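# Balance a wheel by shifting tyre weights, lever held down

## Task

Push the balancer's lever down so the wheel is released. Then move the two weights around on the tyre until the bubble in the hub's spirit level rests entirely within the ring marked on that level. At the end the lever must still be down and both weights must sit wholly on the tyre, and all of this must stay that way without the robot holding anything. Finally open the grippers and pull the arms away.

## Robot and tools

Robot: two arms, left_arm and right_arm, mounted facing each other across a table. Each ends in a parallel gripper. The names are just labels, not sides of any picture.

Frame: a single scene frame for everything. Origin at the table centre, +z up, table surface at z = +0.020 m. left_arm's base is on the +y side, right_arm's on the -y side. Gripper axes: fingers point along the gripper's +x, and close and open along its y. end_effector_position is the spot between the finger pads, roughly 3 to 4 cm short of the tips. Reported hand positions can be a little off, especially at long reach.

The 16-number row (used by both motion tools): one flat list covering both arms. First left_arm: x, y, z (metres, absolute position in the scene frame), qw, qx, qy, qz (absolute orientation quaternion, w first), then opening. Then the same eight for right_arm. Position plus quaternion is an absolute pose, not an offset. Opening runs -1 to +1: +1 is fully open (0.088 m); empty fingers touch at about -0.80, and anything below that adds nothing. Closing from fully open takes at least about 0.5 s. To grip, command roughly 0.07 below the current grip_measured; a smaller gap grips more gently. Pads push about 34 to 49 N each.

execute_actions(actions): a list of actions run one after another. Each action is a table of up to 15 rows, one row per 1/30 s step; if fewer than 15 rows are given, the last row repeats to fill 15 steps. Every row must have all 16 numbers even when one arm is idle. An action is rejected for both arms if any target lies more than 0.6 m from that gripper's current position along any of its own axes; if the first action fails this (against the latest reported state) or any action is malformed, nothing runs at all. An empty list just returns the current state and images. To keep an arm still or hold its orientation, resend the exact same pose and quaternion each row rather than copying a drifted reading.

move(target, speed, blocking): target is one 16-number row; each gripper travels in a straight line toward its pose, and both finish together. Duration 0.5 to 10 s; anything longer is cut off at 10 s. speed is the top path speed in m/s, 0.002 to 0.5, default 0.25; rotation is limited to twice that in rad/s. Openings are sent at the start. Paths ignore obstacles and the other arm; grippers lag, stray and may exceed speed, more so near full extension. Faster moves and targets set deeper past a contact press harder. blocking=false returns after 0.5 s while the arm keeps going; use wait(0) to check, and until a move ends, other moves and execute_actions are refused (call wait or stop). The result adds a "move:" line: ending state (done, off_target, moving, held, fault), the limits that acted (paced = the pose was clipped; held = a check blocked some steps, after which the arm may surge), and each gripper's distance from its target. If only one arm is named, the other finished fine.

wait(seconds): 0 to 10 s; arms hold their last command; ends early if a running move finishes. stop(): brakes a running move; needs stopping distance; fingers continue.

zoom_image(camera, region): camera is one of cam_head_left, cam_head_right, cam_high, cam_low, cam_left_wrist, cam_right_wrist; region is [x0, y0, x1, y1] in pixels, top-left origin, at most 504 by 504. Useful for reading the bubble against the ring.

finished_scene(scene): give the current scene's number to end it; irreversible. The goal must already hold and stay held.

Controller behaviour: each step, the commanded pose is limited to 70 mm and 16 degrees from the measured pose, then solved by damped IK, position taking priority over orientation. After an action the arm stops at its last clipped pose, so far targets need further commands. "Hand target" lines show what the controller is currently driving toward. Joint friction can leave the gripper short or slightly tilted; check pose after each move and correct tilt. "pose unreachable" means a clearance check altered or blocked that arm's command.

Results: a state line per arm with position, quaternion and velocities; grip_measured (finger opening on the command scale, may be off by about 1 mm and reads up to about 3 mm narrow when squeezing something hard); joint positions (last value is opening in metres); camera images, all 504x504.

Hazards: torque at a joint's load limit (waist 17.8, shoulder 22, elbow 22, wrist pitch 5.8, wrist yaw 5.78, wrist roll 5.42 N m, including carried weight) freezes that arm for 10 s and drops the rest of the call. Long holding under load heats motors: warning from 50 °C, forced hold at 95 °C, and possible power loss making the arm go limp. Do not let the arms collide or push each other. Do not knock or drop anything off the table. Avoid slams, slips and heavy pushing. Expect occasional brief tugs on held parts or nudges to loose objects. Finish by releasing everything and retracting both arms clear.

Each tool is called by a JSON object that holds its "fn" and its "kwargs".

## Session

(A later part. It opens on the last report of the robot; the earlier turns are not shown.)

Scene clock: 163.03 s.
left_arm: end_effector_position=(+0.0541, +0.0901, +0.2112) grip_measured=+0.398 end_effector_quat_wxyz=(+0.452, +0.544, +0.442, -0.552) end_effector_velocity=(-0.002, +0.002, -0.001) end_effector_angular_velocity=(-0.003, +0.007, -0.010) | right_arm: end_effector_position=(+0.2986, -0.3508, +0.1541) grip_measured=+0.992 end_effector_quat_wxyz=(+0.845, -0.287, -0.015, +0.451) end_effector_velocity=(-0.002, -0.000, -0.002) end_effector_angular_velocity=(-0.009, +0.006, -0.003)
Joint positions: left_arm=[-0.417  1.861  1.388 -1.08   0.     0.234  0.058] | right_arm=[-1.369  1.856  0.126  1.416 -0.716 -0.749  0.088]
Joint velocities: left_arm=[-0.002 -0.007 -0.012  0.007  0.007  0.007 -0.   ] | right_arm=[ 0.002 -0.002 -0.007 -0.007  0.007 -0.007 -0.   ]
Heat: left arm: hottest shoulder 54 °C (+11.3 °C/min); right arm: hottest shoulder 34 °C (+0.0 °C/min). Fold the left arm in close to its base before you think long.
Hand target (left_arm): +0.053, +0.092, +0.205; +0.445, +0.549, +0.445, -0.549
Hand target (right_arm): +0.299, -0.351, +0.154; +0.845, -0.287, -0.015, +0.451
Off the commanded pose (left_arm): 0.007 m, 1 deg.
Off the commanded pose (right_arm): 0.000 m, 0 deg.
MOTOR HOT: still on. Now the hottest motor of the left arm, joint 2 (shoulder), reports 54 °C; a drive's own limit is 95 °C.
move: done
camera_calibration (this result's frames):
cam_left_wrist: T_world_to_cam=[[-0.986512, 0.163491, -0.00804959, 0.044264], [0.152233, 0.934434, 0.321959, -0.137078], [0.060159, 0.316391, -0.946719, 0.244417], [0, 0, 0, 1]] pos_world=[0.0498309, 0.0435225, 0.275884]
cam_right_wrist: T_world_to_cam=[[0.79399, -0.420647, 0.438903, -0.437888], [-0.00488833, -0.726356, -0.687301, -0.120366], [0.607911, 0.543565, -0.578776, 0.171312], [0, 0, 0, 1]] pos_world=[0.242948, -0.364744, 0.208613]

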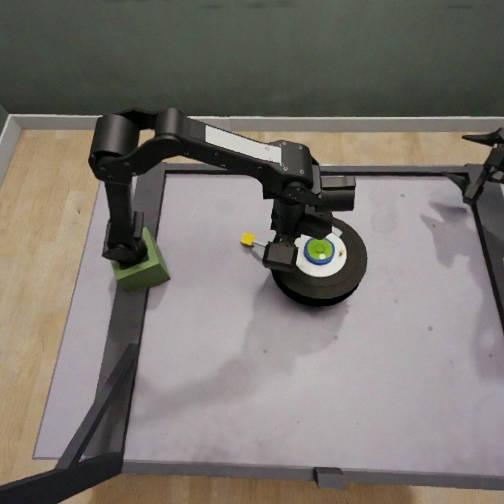

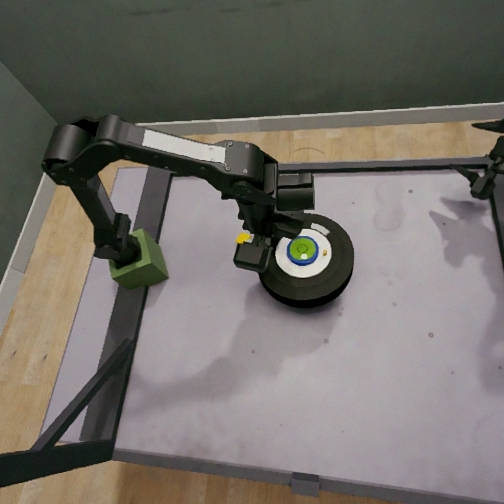

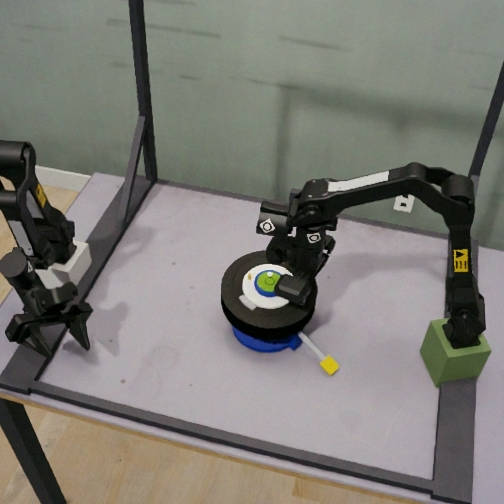

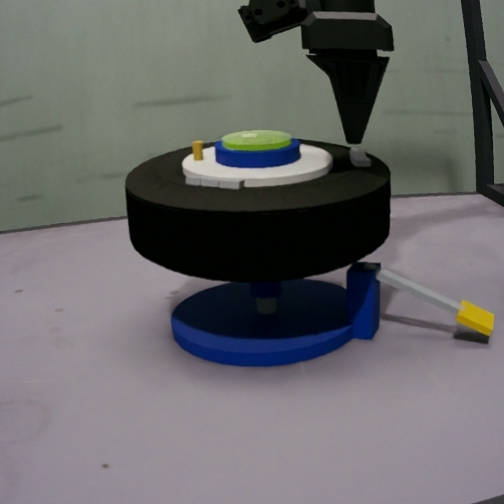

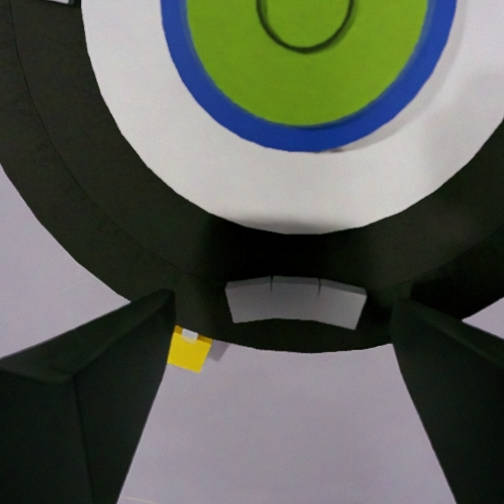

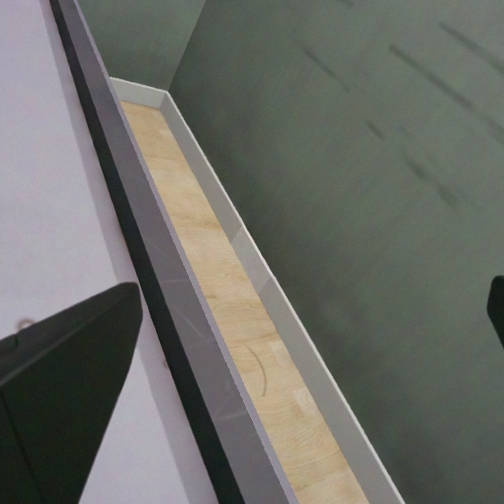

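{"fn": "move", "kwargs": {"target": [0.049,0.098,0.184,0.445,0.549,0.445,-0.549,0.4,0.299,-0.351,0.154,0.845,-0.287,-0.015,0.451,1], "speed": 0.03}}

{"fn": "move", "kwargs": {"target": [0.049,0.098,0.184,0.445,0.549,0.445,-0.549,-0.12,0.299,-0.351,0.154,0.845,-0.287,-0.015,0.451,1]}}

{"fn": "move", "kwargs": {"target": [0.049,0.098,0.225,0.445,0.549,0.445,-0.549,-0.12,0.299,-0.351,0.154,0.845,-0.287,-0.015,0.451,1], "speed": 0.05}}

{"fn": "move", "kwargs": {"target": [0.013,0.092,0.222,0.561,0.43,0.561,-0.43,-0.12,0.299,-0.351,0.154,0.845,-0.287,-0.015,0.451,1], "speed": 0.15}}

Scene clock: 173.27 s.
left_arm: end_effector_position=(+0.0502, +0.0956, +0.1902) grip_measured=+0.398 end_effector_quat_wxyz=(+0.450, +0.545, +0.440, -0.553) end_effector_velocity=(+0.002, +0.001, -0.001) end_effector_angular_velocity=(-0.002, -0.007, +0.010) | right_arm: end_effector_position=(+0.2986, -0.3508, +0.1541) grip_measured=+0.992 end_effector_quat_wxyz=(+0.845, -0.287, -0.015, +0.451) end_effector_velocity=(-0.003, -0.000, -0.002) end_effector_angular_velocity=(+0.004, +0.018, +0.003)
Joint positions: left_arm=[-0.429  1.862  1.302 -0.993  0.     0.231  0.058] | right_arm=[-1.369  1.856  0.126  1.416 -0.716 -0.749  0.088]
Joint velocities: left_arm=[ 0.002 -0.002 -0.007  0.007 -0.007 -0.007 -0.   ] | right_arm=[-0.002 -0.002 -0.007 -0.007 -0.007  0.007 -0.   ]
Heat: left arm: hottest shoulder 51 °C (+7.0 °C/min); right arm: hottest shoulder 34 °C (+0.0 °C/min). Fold the left arm in close to its base before you think long.
Hand target (left_arm): +0.049, +0.098, +0.184; +0.445, +0.549, +0.445, -0.549
Hand target (right_arm): +0.299, -0.351, +0.154; +0.845, -0.287, -0.015, +0.451
Off the commanded pose (left_arm): 0.007 m, 1 deg.
Off the commanded pose (right_arm): 0.000 m, 0 deg.
MOTOR HOT: still on. Now the hottest motor of the left arm, joint 2 (shoulder), reports 51 °C; a drive's own limit is 95 °C.
move: done
camera_calibration (this result's frames):
cam_left_wrist: T_world_to_cam=[[-0.985236, 0.17101, -0.00806239, 0.0385241], [0.159375, 0.933369, 0.321594, -0.135101], [0.0625209, 0.315561, -0.946843, 0.223028], [0, 0, 0, 1]] pos_world=[0.0455432, 0.0491318, 0.25493]
cam_right_wrist: T_world_to_cam=[[0.79399, -0.420647, 0.438903, -0.437888], [-0.00488833, -0.726356, -0.687301, -0.120366], [0.607911, 0.543565, -0.578776, 0.171312], [0, 0, 0, 1]] pos_world=[0.242948, -0.364744, 0.208613]

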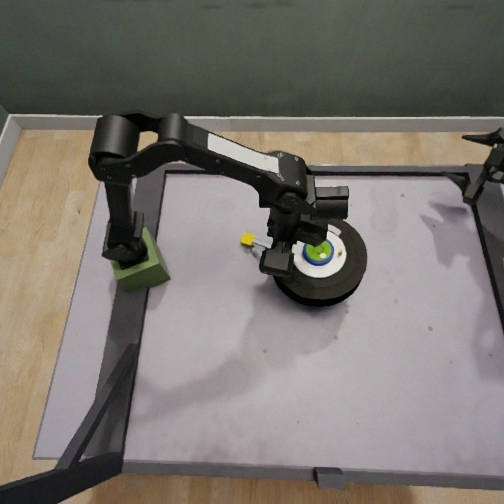

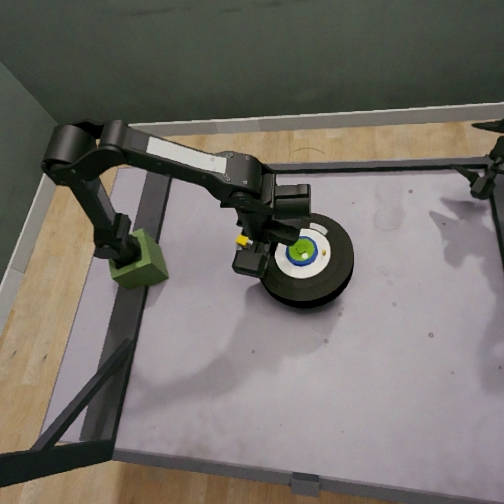

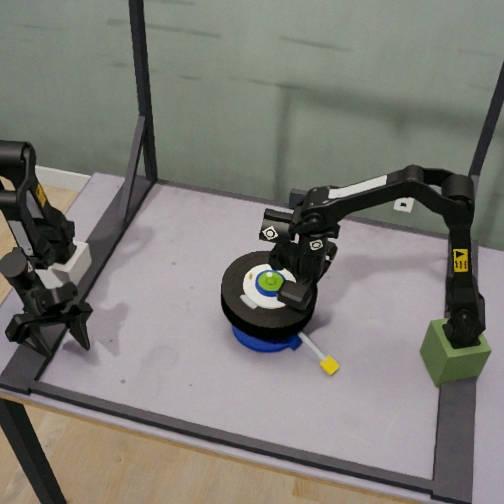

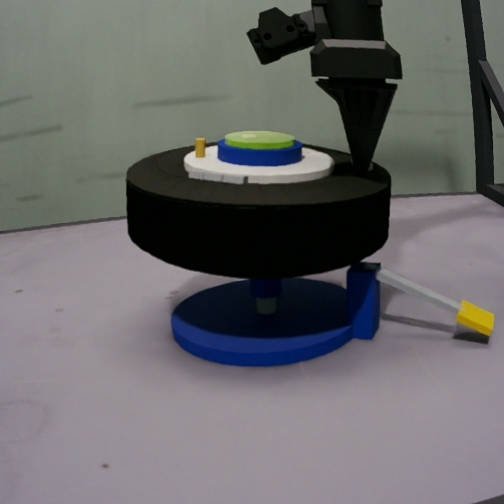

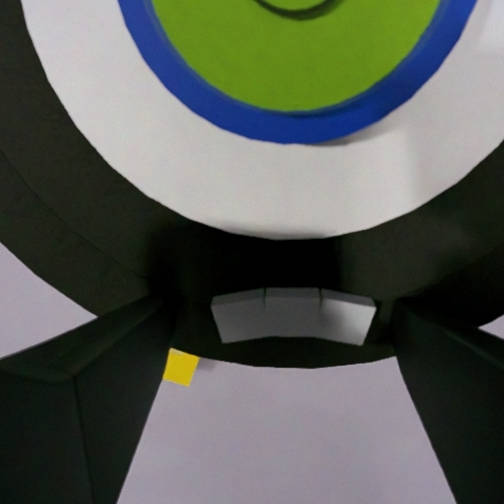

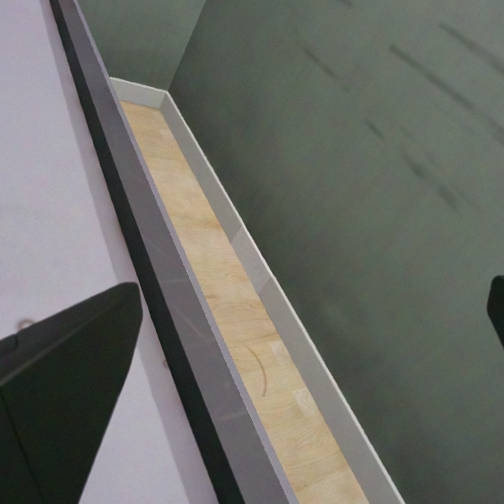

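Scene clock: 173.97 s.
left_arm: end_effector_position=(+0.0497, +0.0956, +0.1902) grip_measured=-0.030 end_effector_quat_wxyz=(+0.450, +0.545, +0.440, -0.554) end_effector_velocity=(+0.000, +0.002, -0.001) end_effector_angular_velocity=(+0.012, -0.006, +0.034) | right_arm: end_effector_position=(+0.2986, -0.3508, +0.1541) grip_measured=+0.992 end_effector_quat_wxyz=(+0.845, -0.287, -0.015, +0.451) end_effector_velocity=(-0.003, +0.001, -0.000) end_effector_angular_velocity=(-0.008, -0.009, +0.024)
Joint positions: left_arm=[-0.429  1.862  1.302 -0.993  0.002  0.23   0.038] | right_arm=[-1.369  1.856  0.126  1.416 -0.716 -0.749  0.088]
Joint velocities: left_arm=[-0.002  0.002 -0.002 -0.007 -0.007 -0.037 -0.   ] | right_arm=[-0.002 -0.002 -0.002 -0.007 -0.022 -0.022 -0.   ]
Heat: left arm: hottest shoulder 51 °C (+7.1 °C/min); right arm: hottest shoulder 34 °C (+0.0 °C/min). Fold the left arm in close to its base before you think long.
Hand target (left_arm): +0.049, +0.098, +0.184; +0.445, +0.549, +0.445, -0.549
Hand target (right_arm): +0.299, -0.351, +0.154; +0.845, -0.287, -0.015, +0.451
Off the commanded pose (left_arm): 0.007 m, 1 deg.
Off the commanded pose (right_arm): 0.000 m, 0 deg.
MOTOR HOT: still on. Now the hottest motor of the left arm, joint 2 (shoulder), reports 51 °C; a drive's own limit is 95 °C.
move: done
camera_calibration (this result's frames):
cam_left_wrist: T_world_to_cam=[[-0.985177, 0.171413, -0.00655824, 0.0377172], [0.16025, 0.933313, 0.321319, -0.134999], [0.0611991, 0.315505, -0.946948, 0.223153], [0, 0, 0, 1]] pos_world=[0.045135, 0.0491255, 0.254939]
cam_right_wrist: T_world_to_cam=[[0.79399, -0.420647, 0.438903, -0.437888], [-0.00488833, -0.726356, -0.687301, -0.120366], [0.607911, 0.543565, -0.578776, 0.171312], [0, 0, 0, 1]] pos_world=[0.242948, -0.364744, 0.208613]

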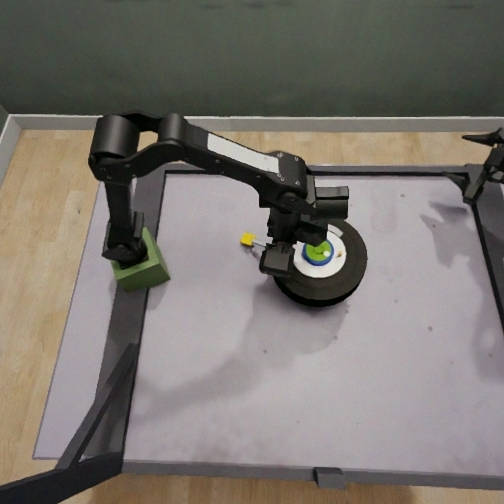

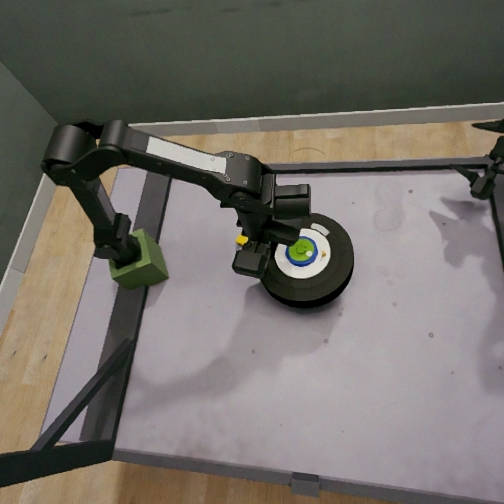

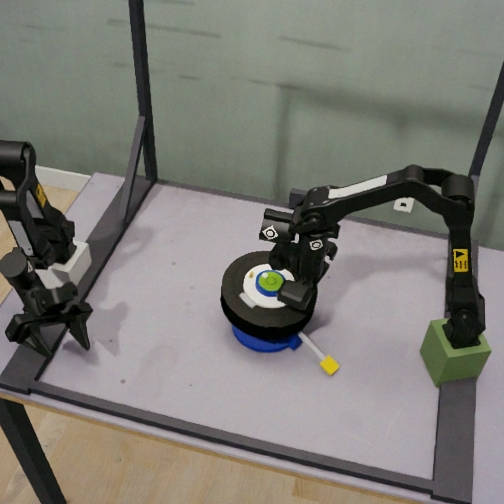

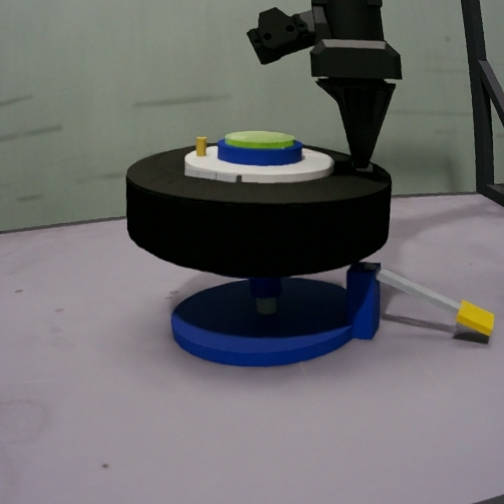

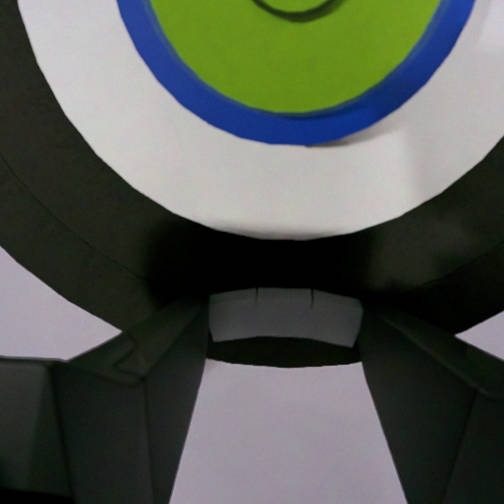

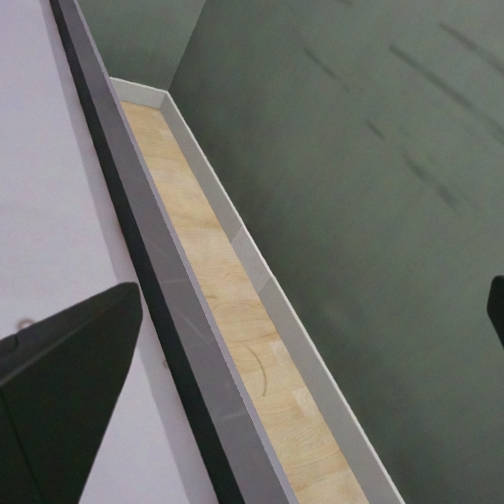

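Scene clock: 175.03 s.
left_arm: end_effector_position=(+0.0496, +0.1003, +0.2185) grip_measured=-0.030 end_effector_quat_wxyz=(+0.439, +0.553, +0.451, -0.546) end_effector_velocity=(+0.000, +0.004, +0.001) end_effector_angular_velocity=(+0.017, -0.007, +0.019) | right_arm: end_effector_position=(+0.2986, -0.3508, +0.1541) grip_measured=+0.992 end_effector_quat_wxyz=(+0.845, -0.287, -0.015, +0.451) end_effector_velocity=(-0.002, -0.000, -0.001) end_effector_angular_velocity=(-0.011, -0.014, +0.010)
Joint positions: left_arm=[-0.429  1.848  1.4   -1.144  0.002  0.23   0.038] | right_arm=[-1.369  1.856  0.126  1.416 -0.716 -0.749  0.088]
Joint velocities: left_arm=[-0.002 -0.002  0.002 -0.022 -0.007 -0.022 -0.   ] | right_arm=[-0.002  0.002 -0.007  0.007 -0.007 -0.022 -0.   ]
Heat: left arm: hottest shoulder 51 °C (+7.0 °C/min); right arm: hottest shoulder 34 °C (+0.0 °C/min). Fold the left arm in close to its base before you think long.
Hand target (left_arm): +0.049, +0.098, +0.225; +0.445, +0.549, +0.445, -0.549
Hand target (right_arm): +0.299, -0.351, +0.154; +0.845, -0.287, -0.015, +0.451
Off the commanded pose (left_arm): 0.007 m, 1 deg.
Off the commanded pose (right_arm): 0.000 m, 0 deg.
MOTOR HOT: still on. Now the hottest motor of the left arm, joint 2 (shoulder), reports 51 °C; a drive's own limit is 95 °C.
move: done
camera_calibration (this result's frames):
cam_left_wrist: T_world_to_cam=[[-0.98518, 0.171523, 0.00090907, 0.0353536], [0.160524, 0.920113, 0.357245, -0.155012], [0.0604392, 0.352097, -0.93401, 0.241969], [0, 0, 0, 1]] pos_world=[0.0450884, 0.0513684, 0.281347]
cam_right_wrist: T_world_to_cam=[[0.79399, -0.420647, 0.438903, -0.437888], [-0.00488833, -0.726356, -0.687301, -0.120366], [0.607911, 0.543565, -0.578776, 0.171312], [0, 0, 0, 1]] pos_world=[0.242948, -0.364744, 0.208613]

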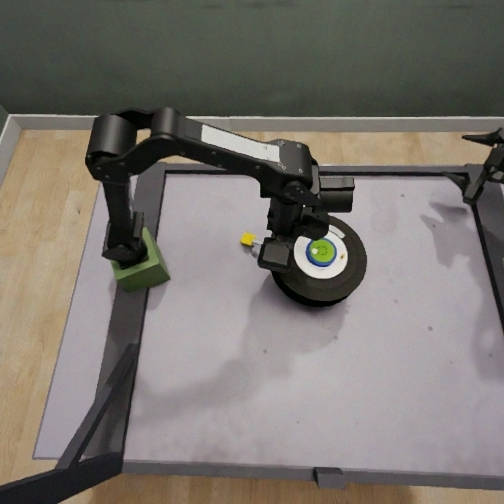

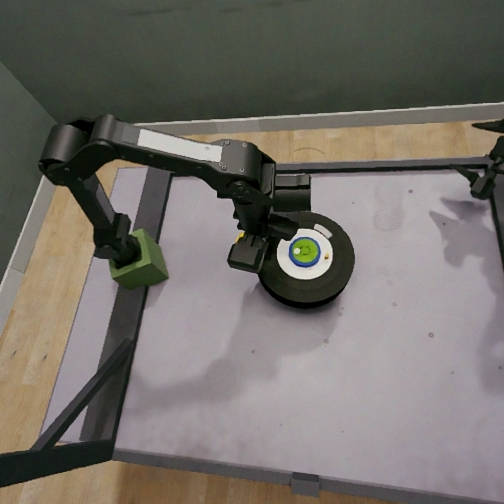

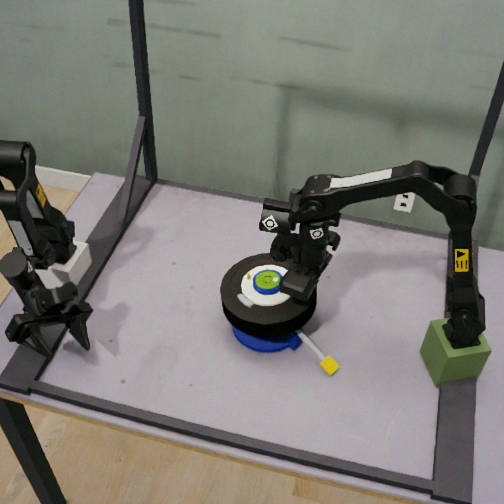

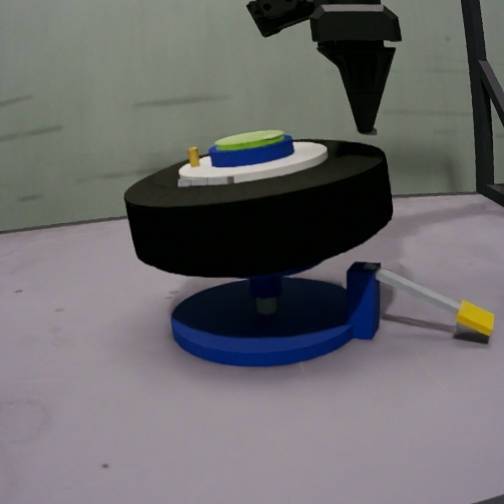

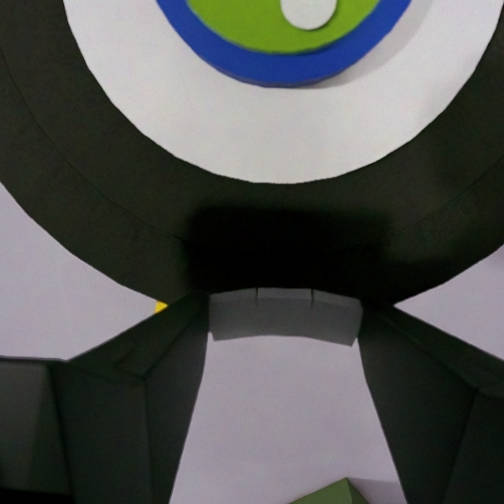

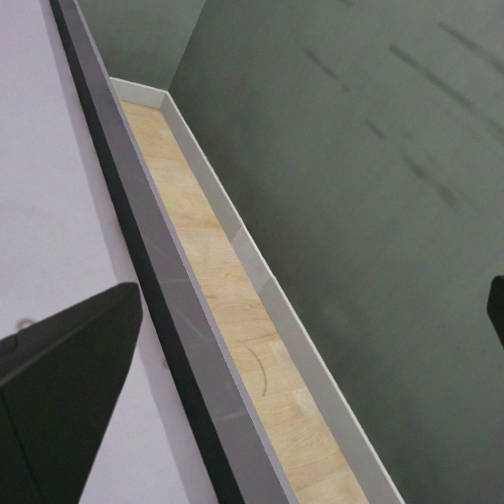

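Scene clock: 177.03 s.
left_arm: end_effector_position=(+0.0141, +0.0949, +0.2231) grip_measured=-0.030 end_effector_quat_wxyz=(+0.560, +0.430, +0.561, -0.431) end_effector_velocity=(+0.002, -0.001, +0.000) end_effector_angular_velocity=(-0.009, -0.021, +0.020) | right_arm: end_effector_position=(+0.2986, -0.3508, +0.1541) grip_measured=+0.992 end_effector_quat_wxyz=(+0.845, -0.287, -0.015, +0.451) end_effector_velocity=(-0.003, +0.001, -0.000) end_effector_angular_velocity=(+0.001, +0.003, +0.020)
Joint positions: left_arm=[-0.534  1.852  1.424 -1.143  0.002 -0.345  0.038] | right_arm=[-1.369  1.856  0.126  1.416 -0.716 -0.749  0.088]
Joint velocities: left_arm=[-0.002 -0.002 -0.002  0.007 -0.022 -0.022 -0.   ] | right_arm=[-0.002 -0.002 -0.002 -0.007 -0.022 -0.007 -0.   ]
Heat: left arm: hottest shoulder 51 °C (+6.0 °C/min); right arm: hottest shoulder 34 °C (+0.0 °C/min). Fold the left arm in close to its base before you think long.
Hand target (left_arm): +0.013, +0.092, +0.222; +0.562, +0.431, +0.561, -0.430
Hand target (right_arm): +0.299, -0.351, +0.154; +0.845, -0.287, -0.015, +0.451
Off the commanded pose (left_arm): 0.003 m, 0 deg.
Off the commanded pose (right_arm): 0.000 m, 0 deg.
MOTOR HOT: still on. Now the hottest motor of the left arm, joint 2 (shoulder), reports 51 °C; a drive's own limit is 95 °C.
move: done
camera_calibration (this result's frames):
cam_left_wrist: T_world_to_cam=[[-0.95592, -0.29361, -0.00300942, 0.0459385], [-0.277209, 0.899049, 0.338919, -0.133753], [-0.0968045, 0.324814, -0.940811, 0.256709], [0, 0, 0, 1]] pos_world=[0.0316867, 0.0503555, 0.286984]
cam_right_wrist: T_world_to_cam=[[0.79399, -0.420647, 0.438903, -0.437888], [-0.00488833, -0.726356, -0.687301, -0.120366], [0.607911, 0.543565, -0.578776, 0.171312], [0, 0, 0, 1]] pos_world=[0.242948, -0.364744, 0.208613]

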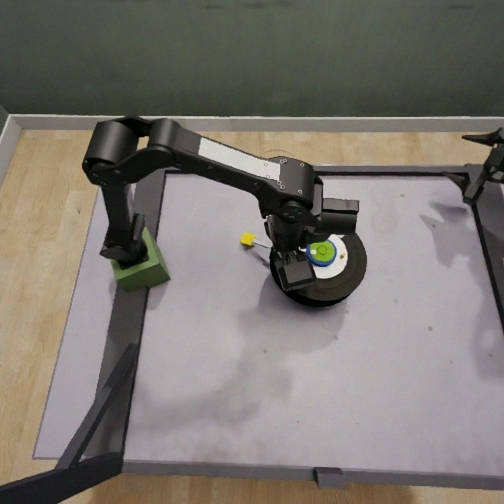

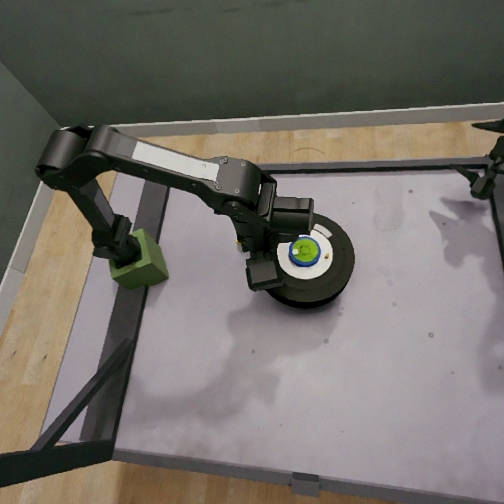

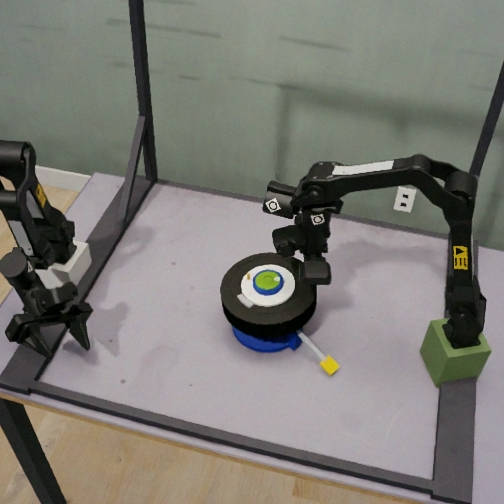

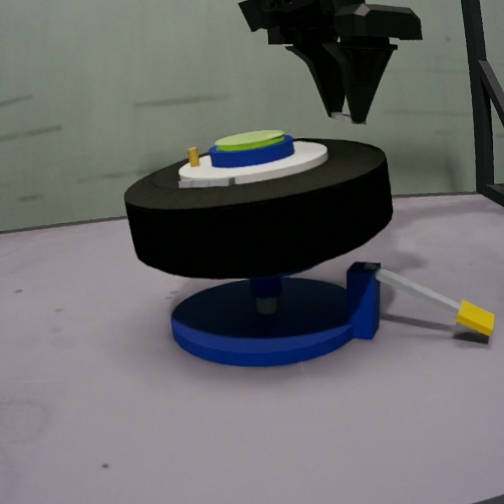

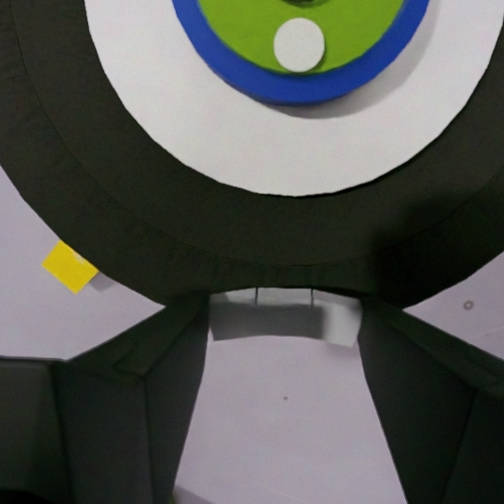

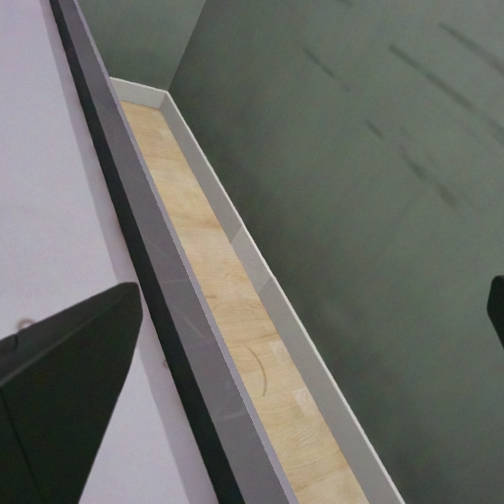

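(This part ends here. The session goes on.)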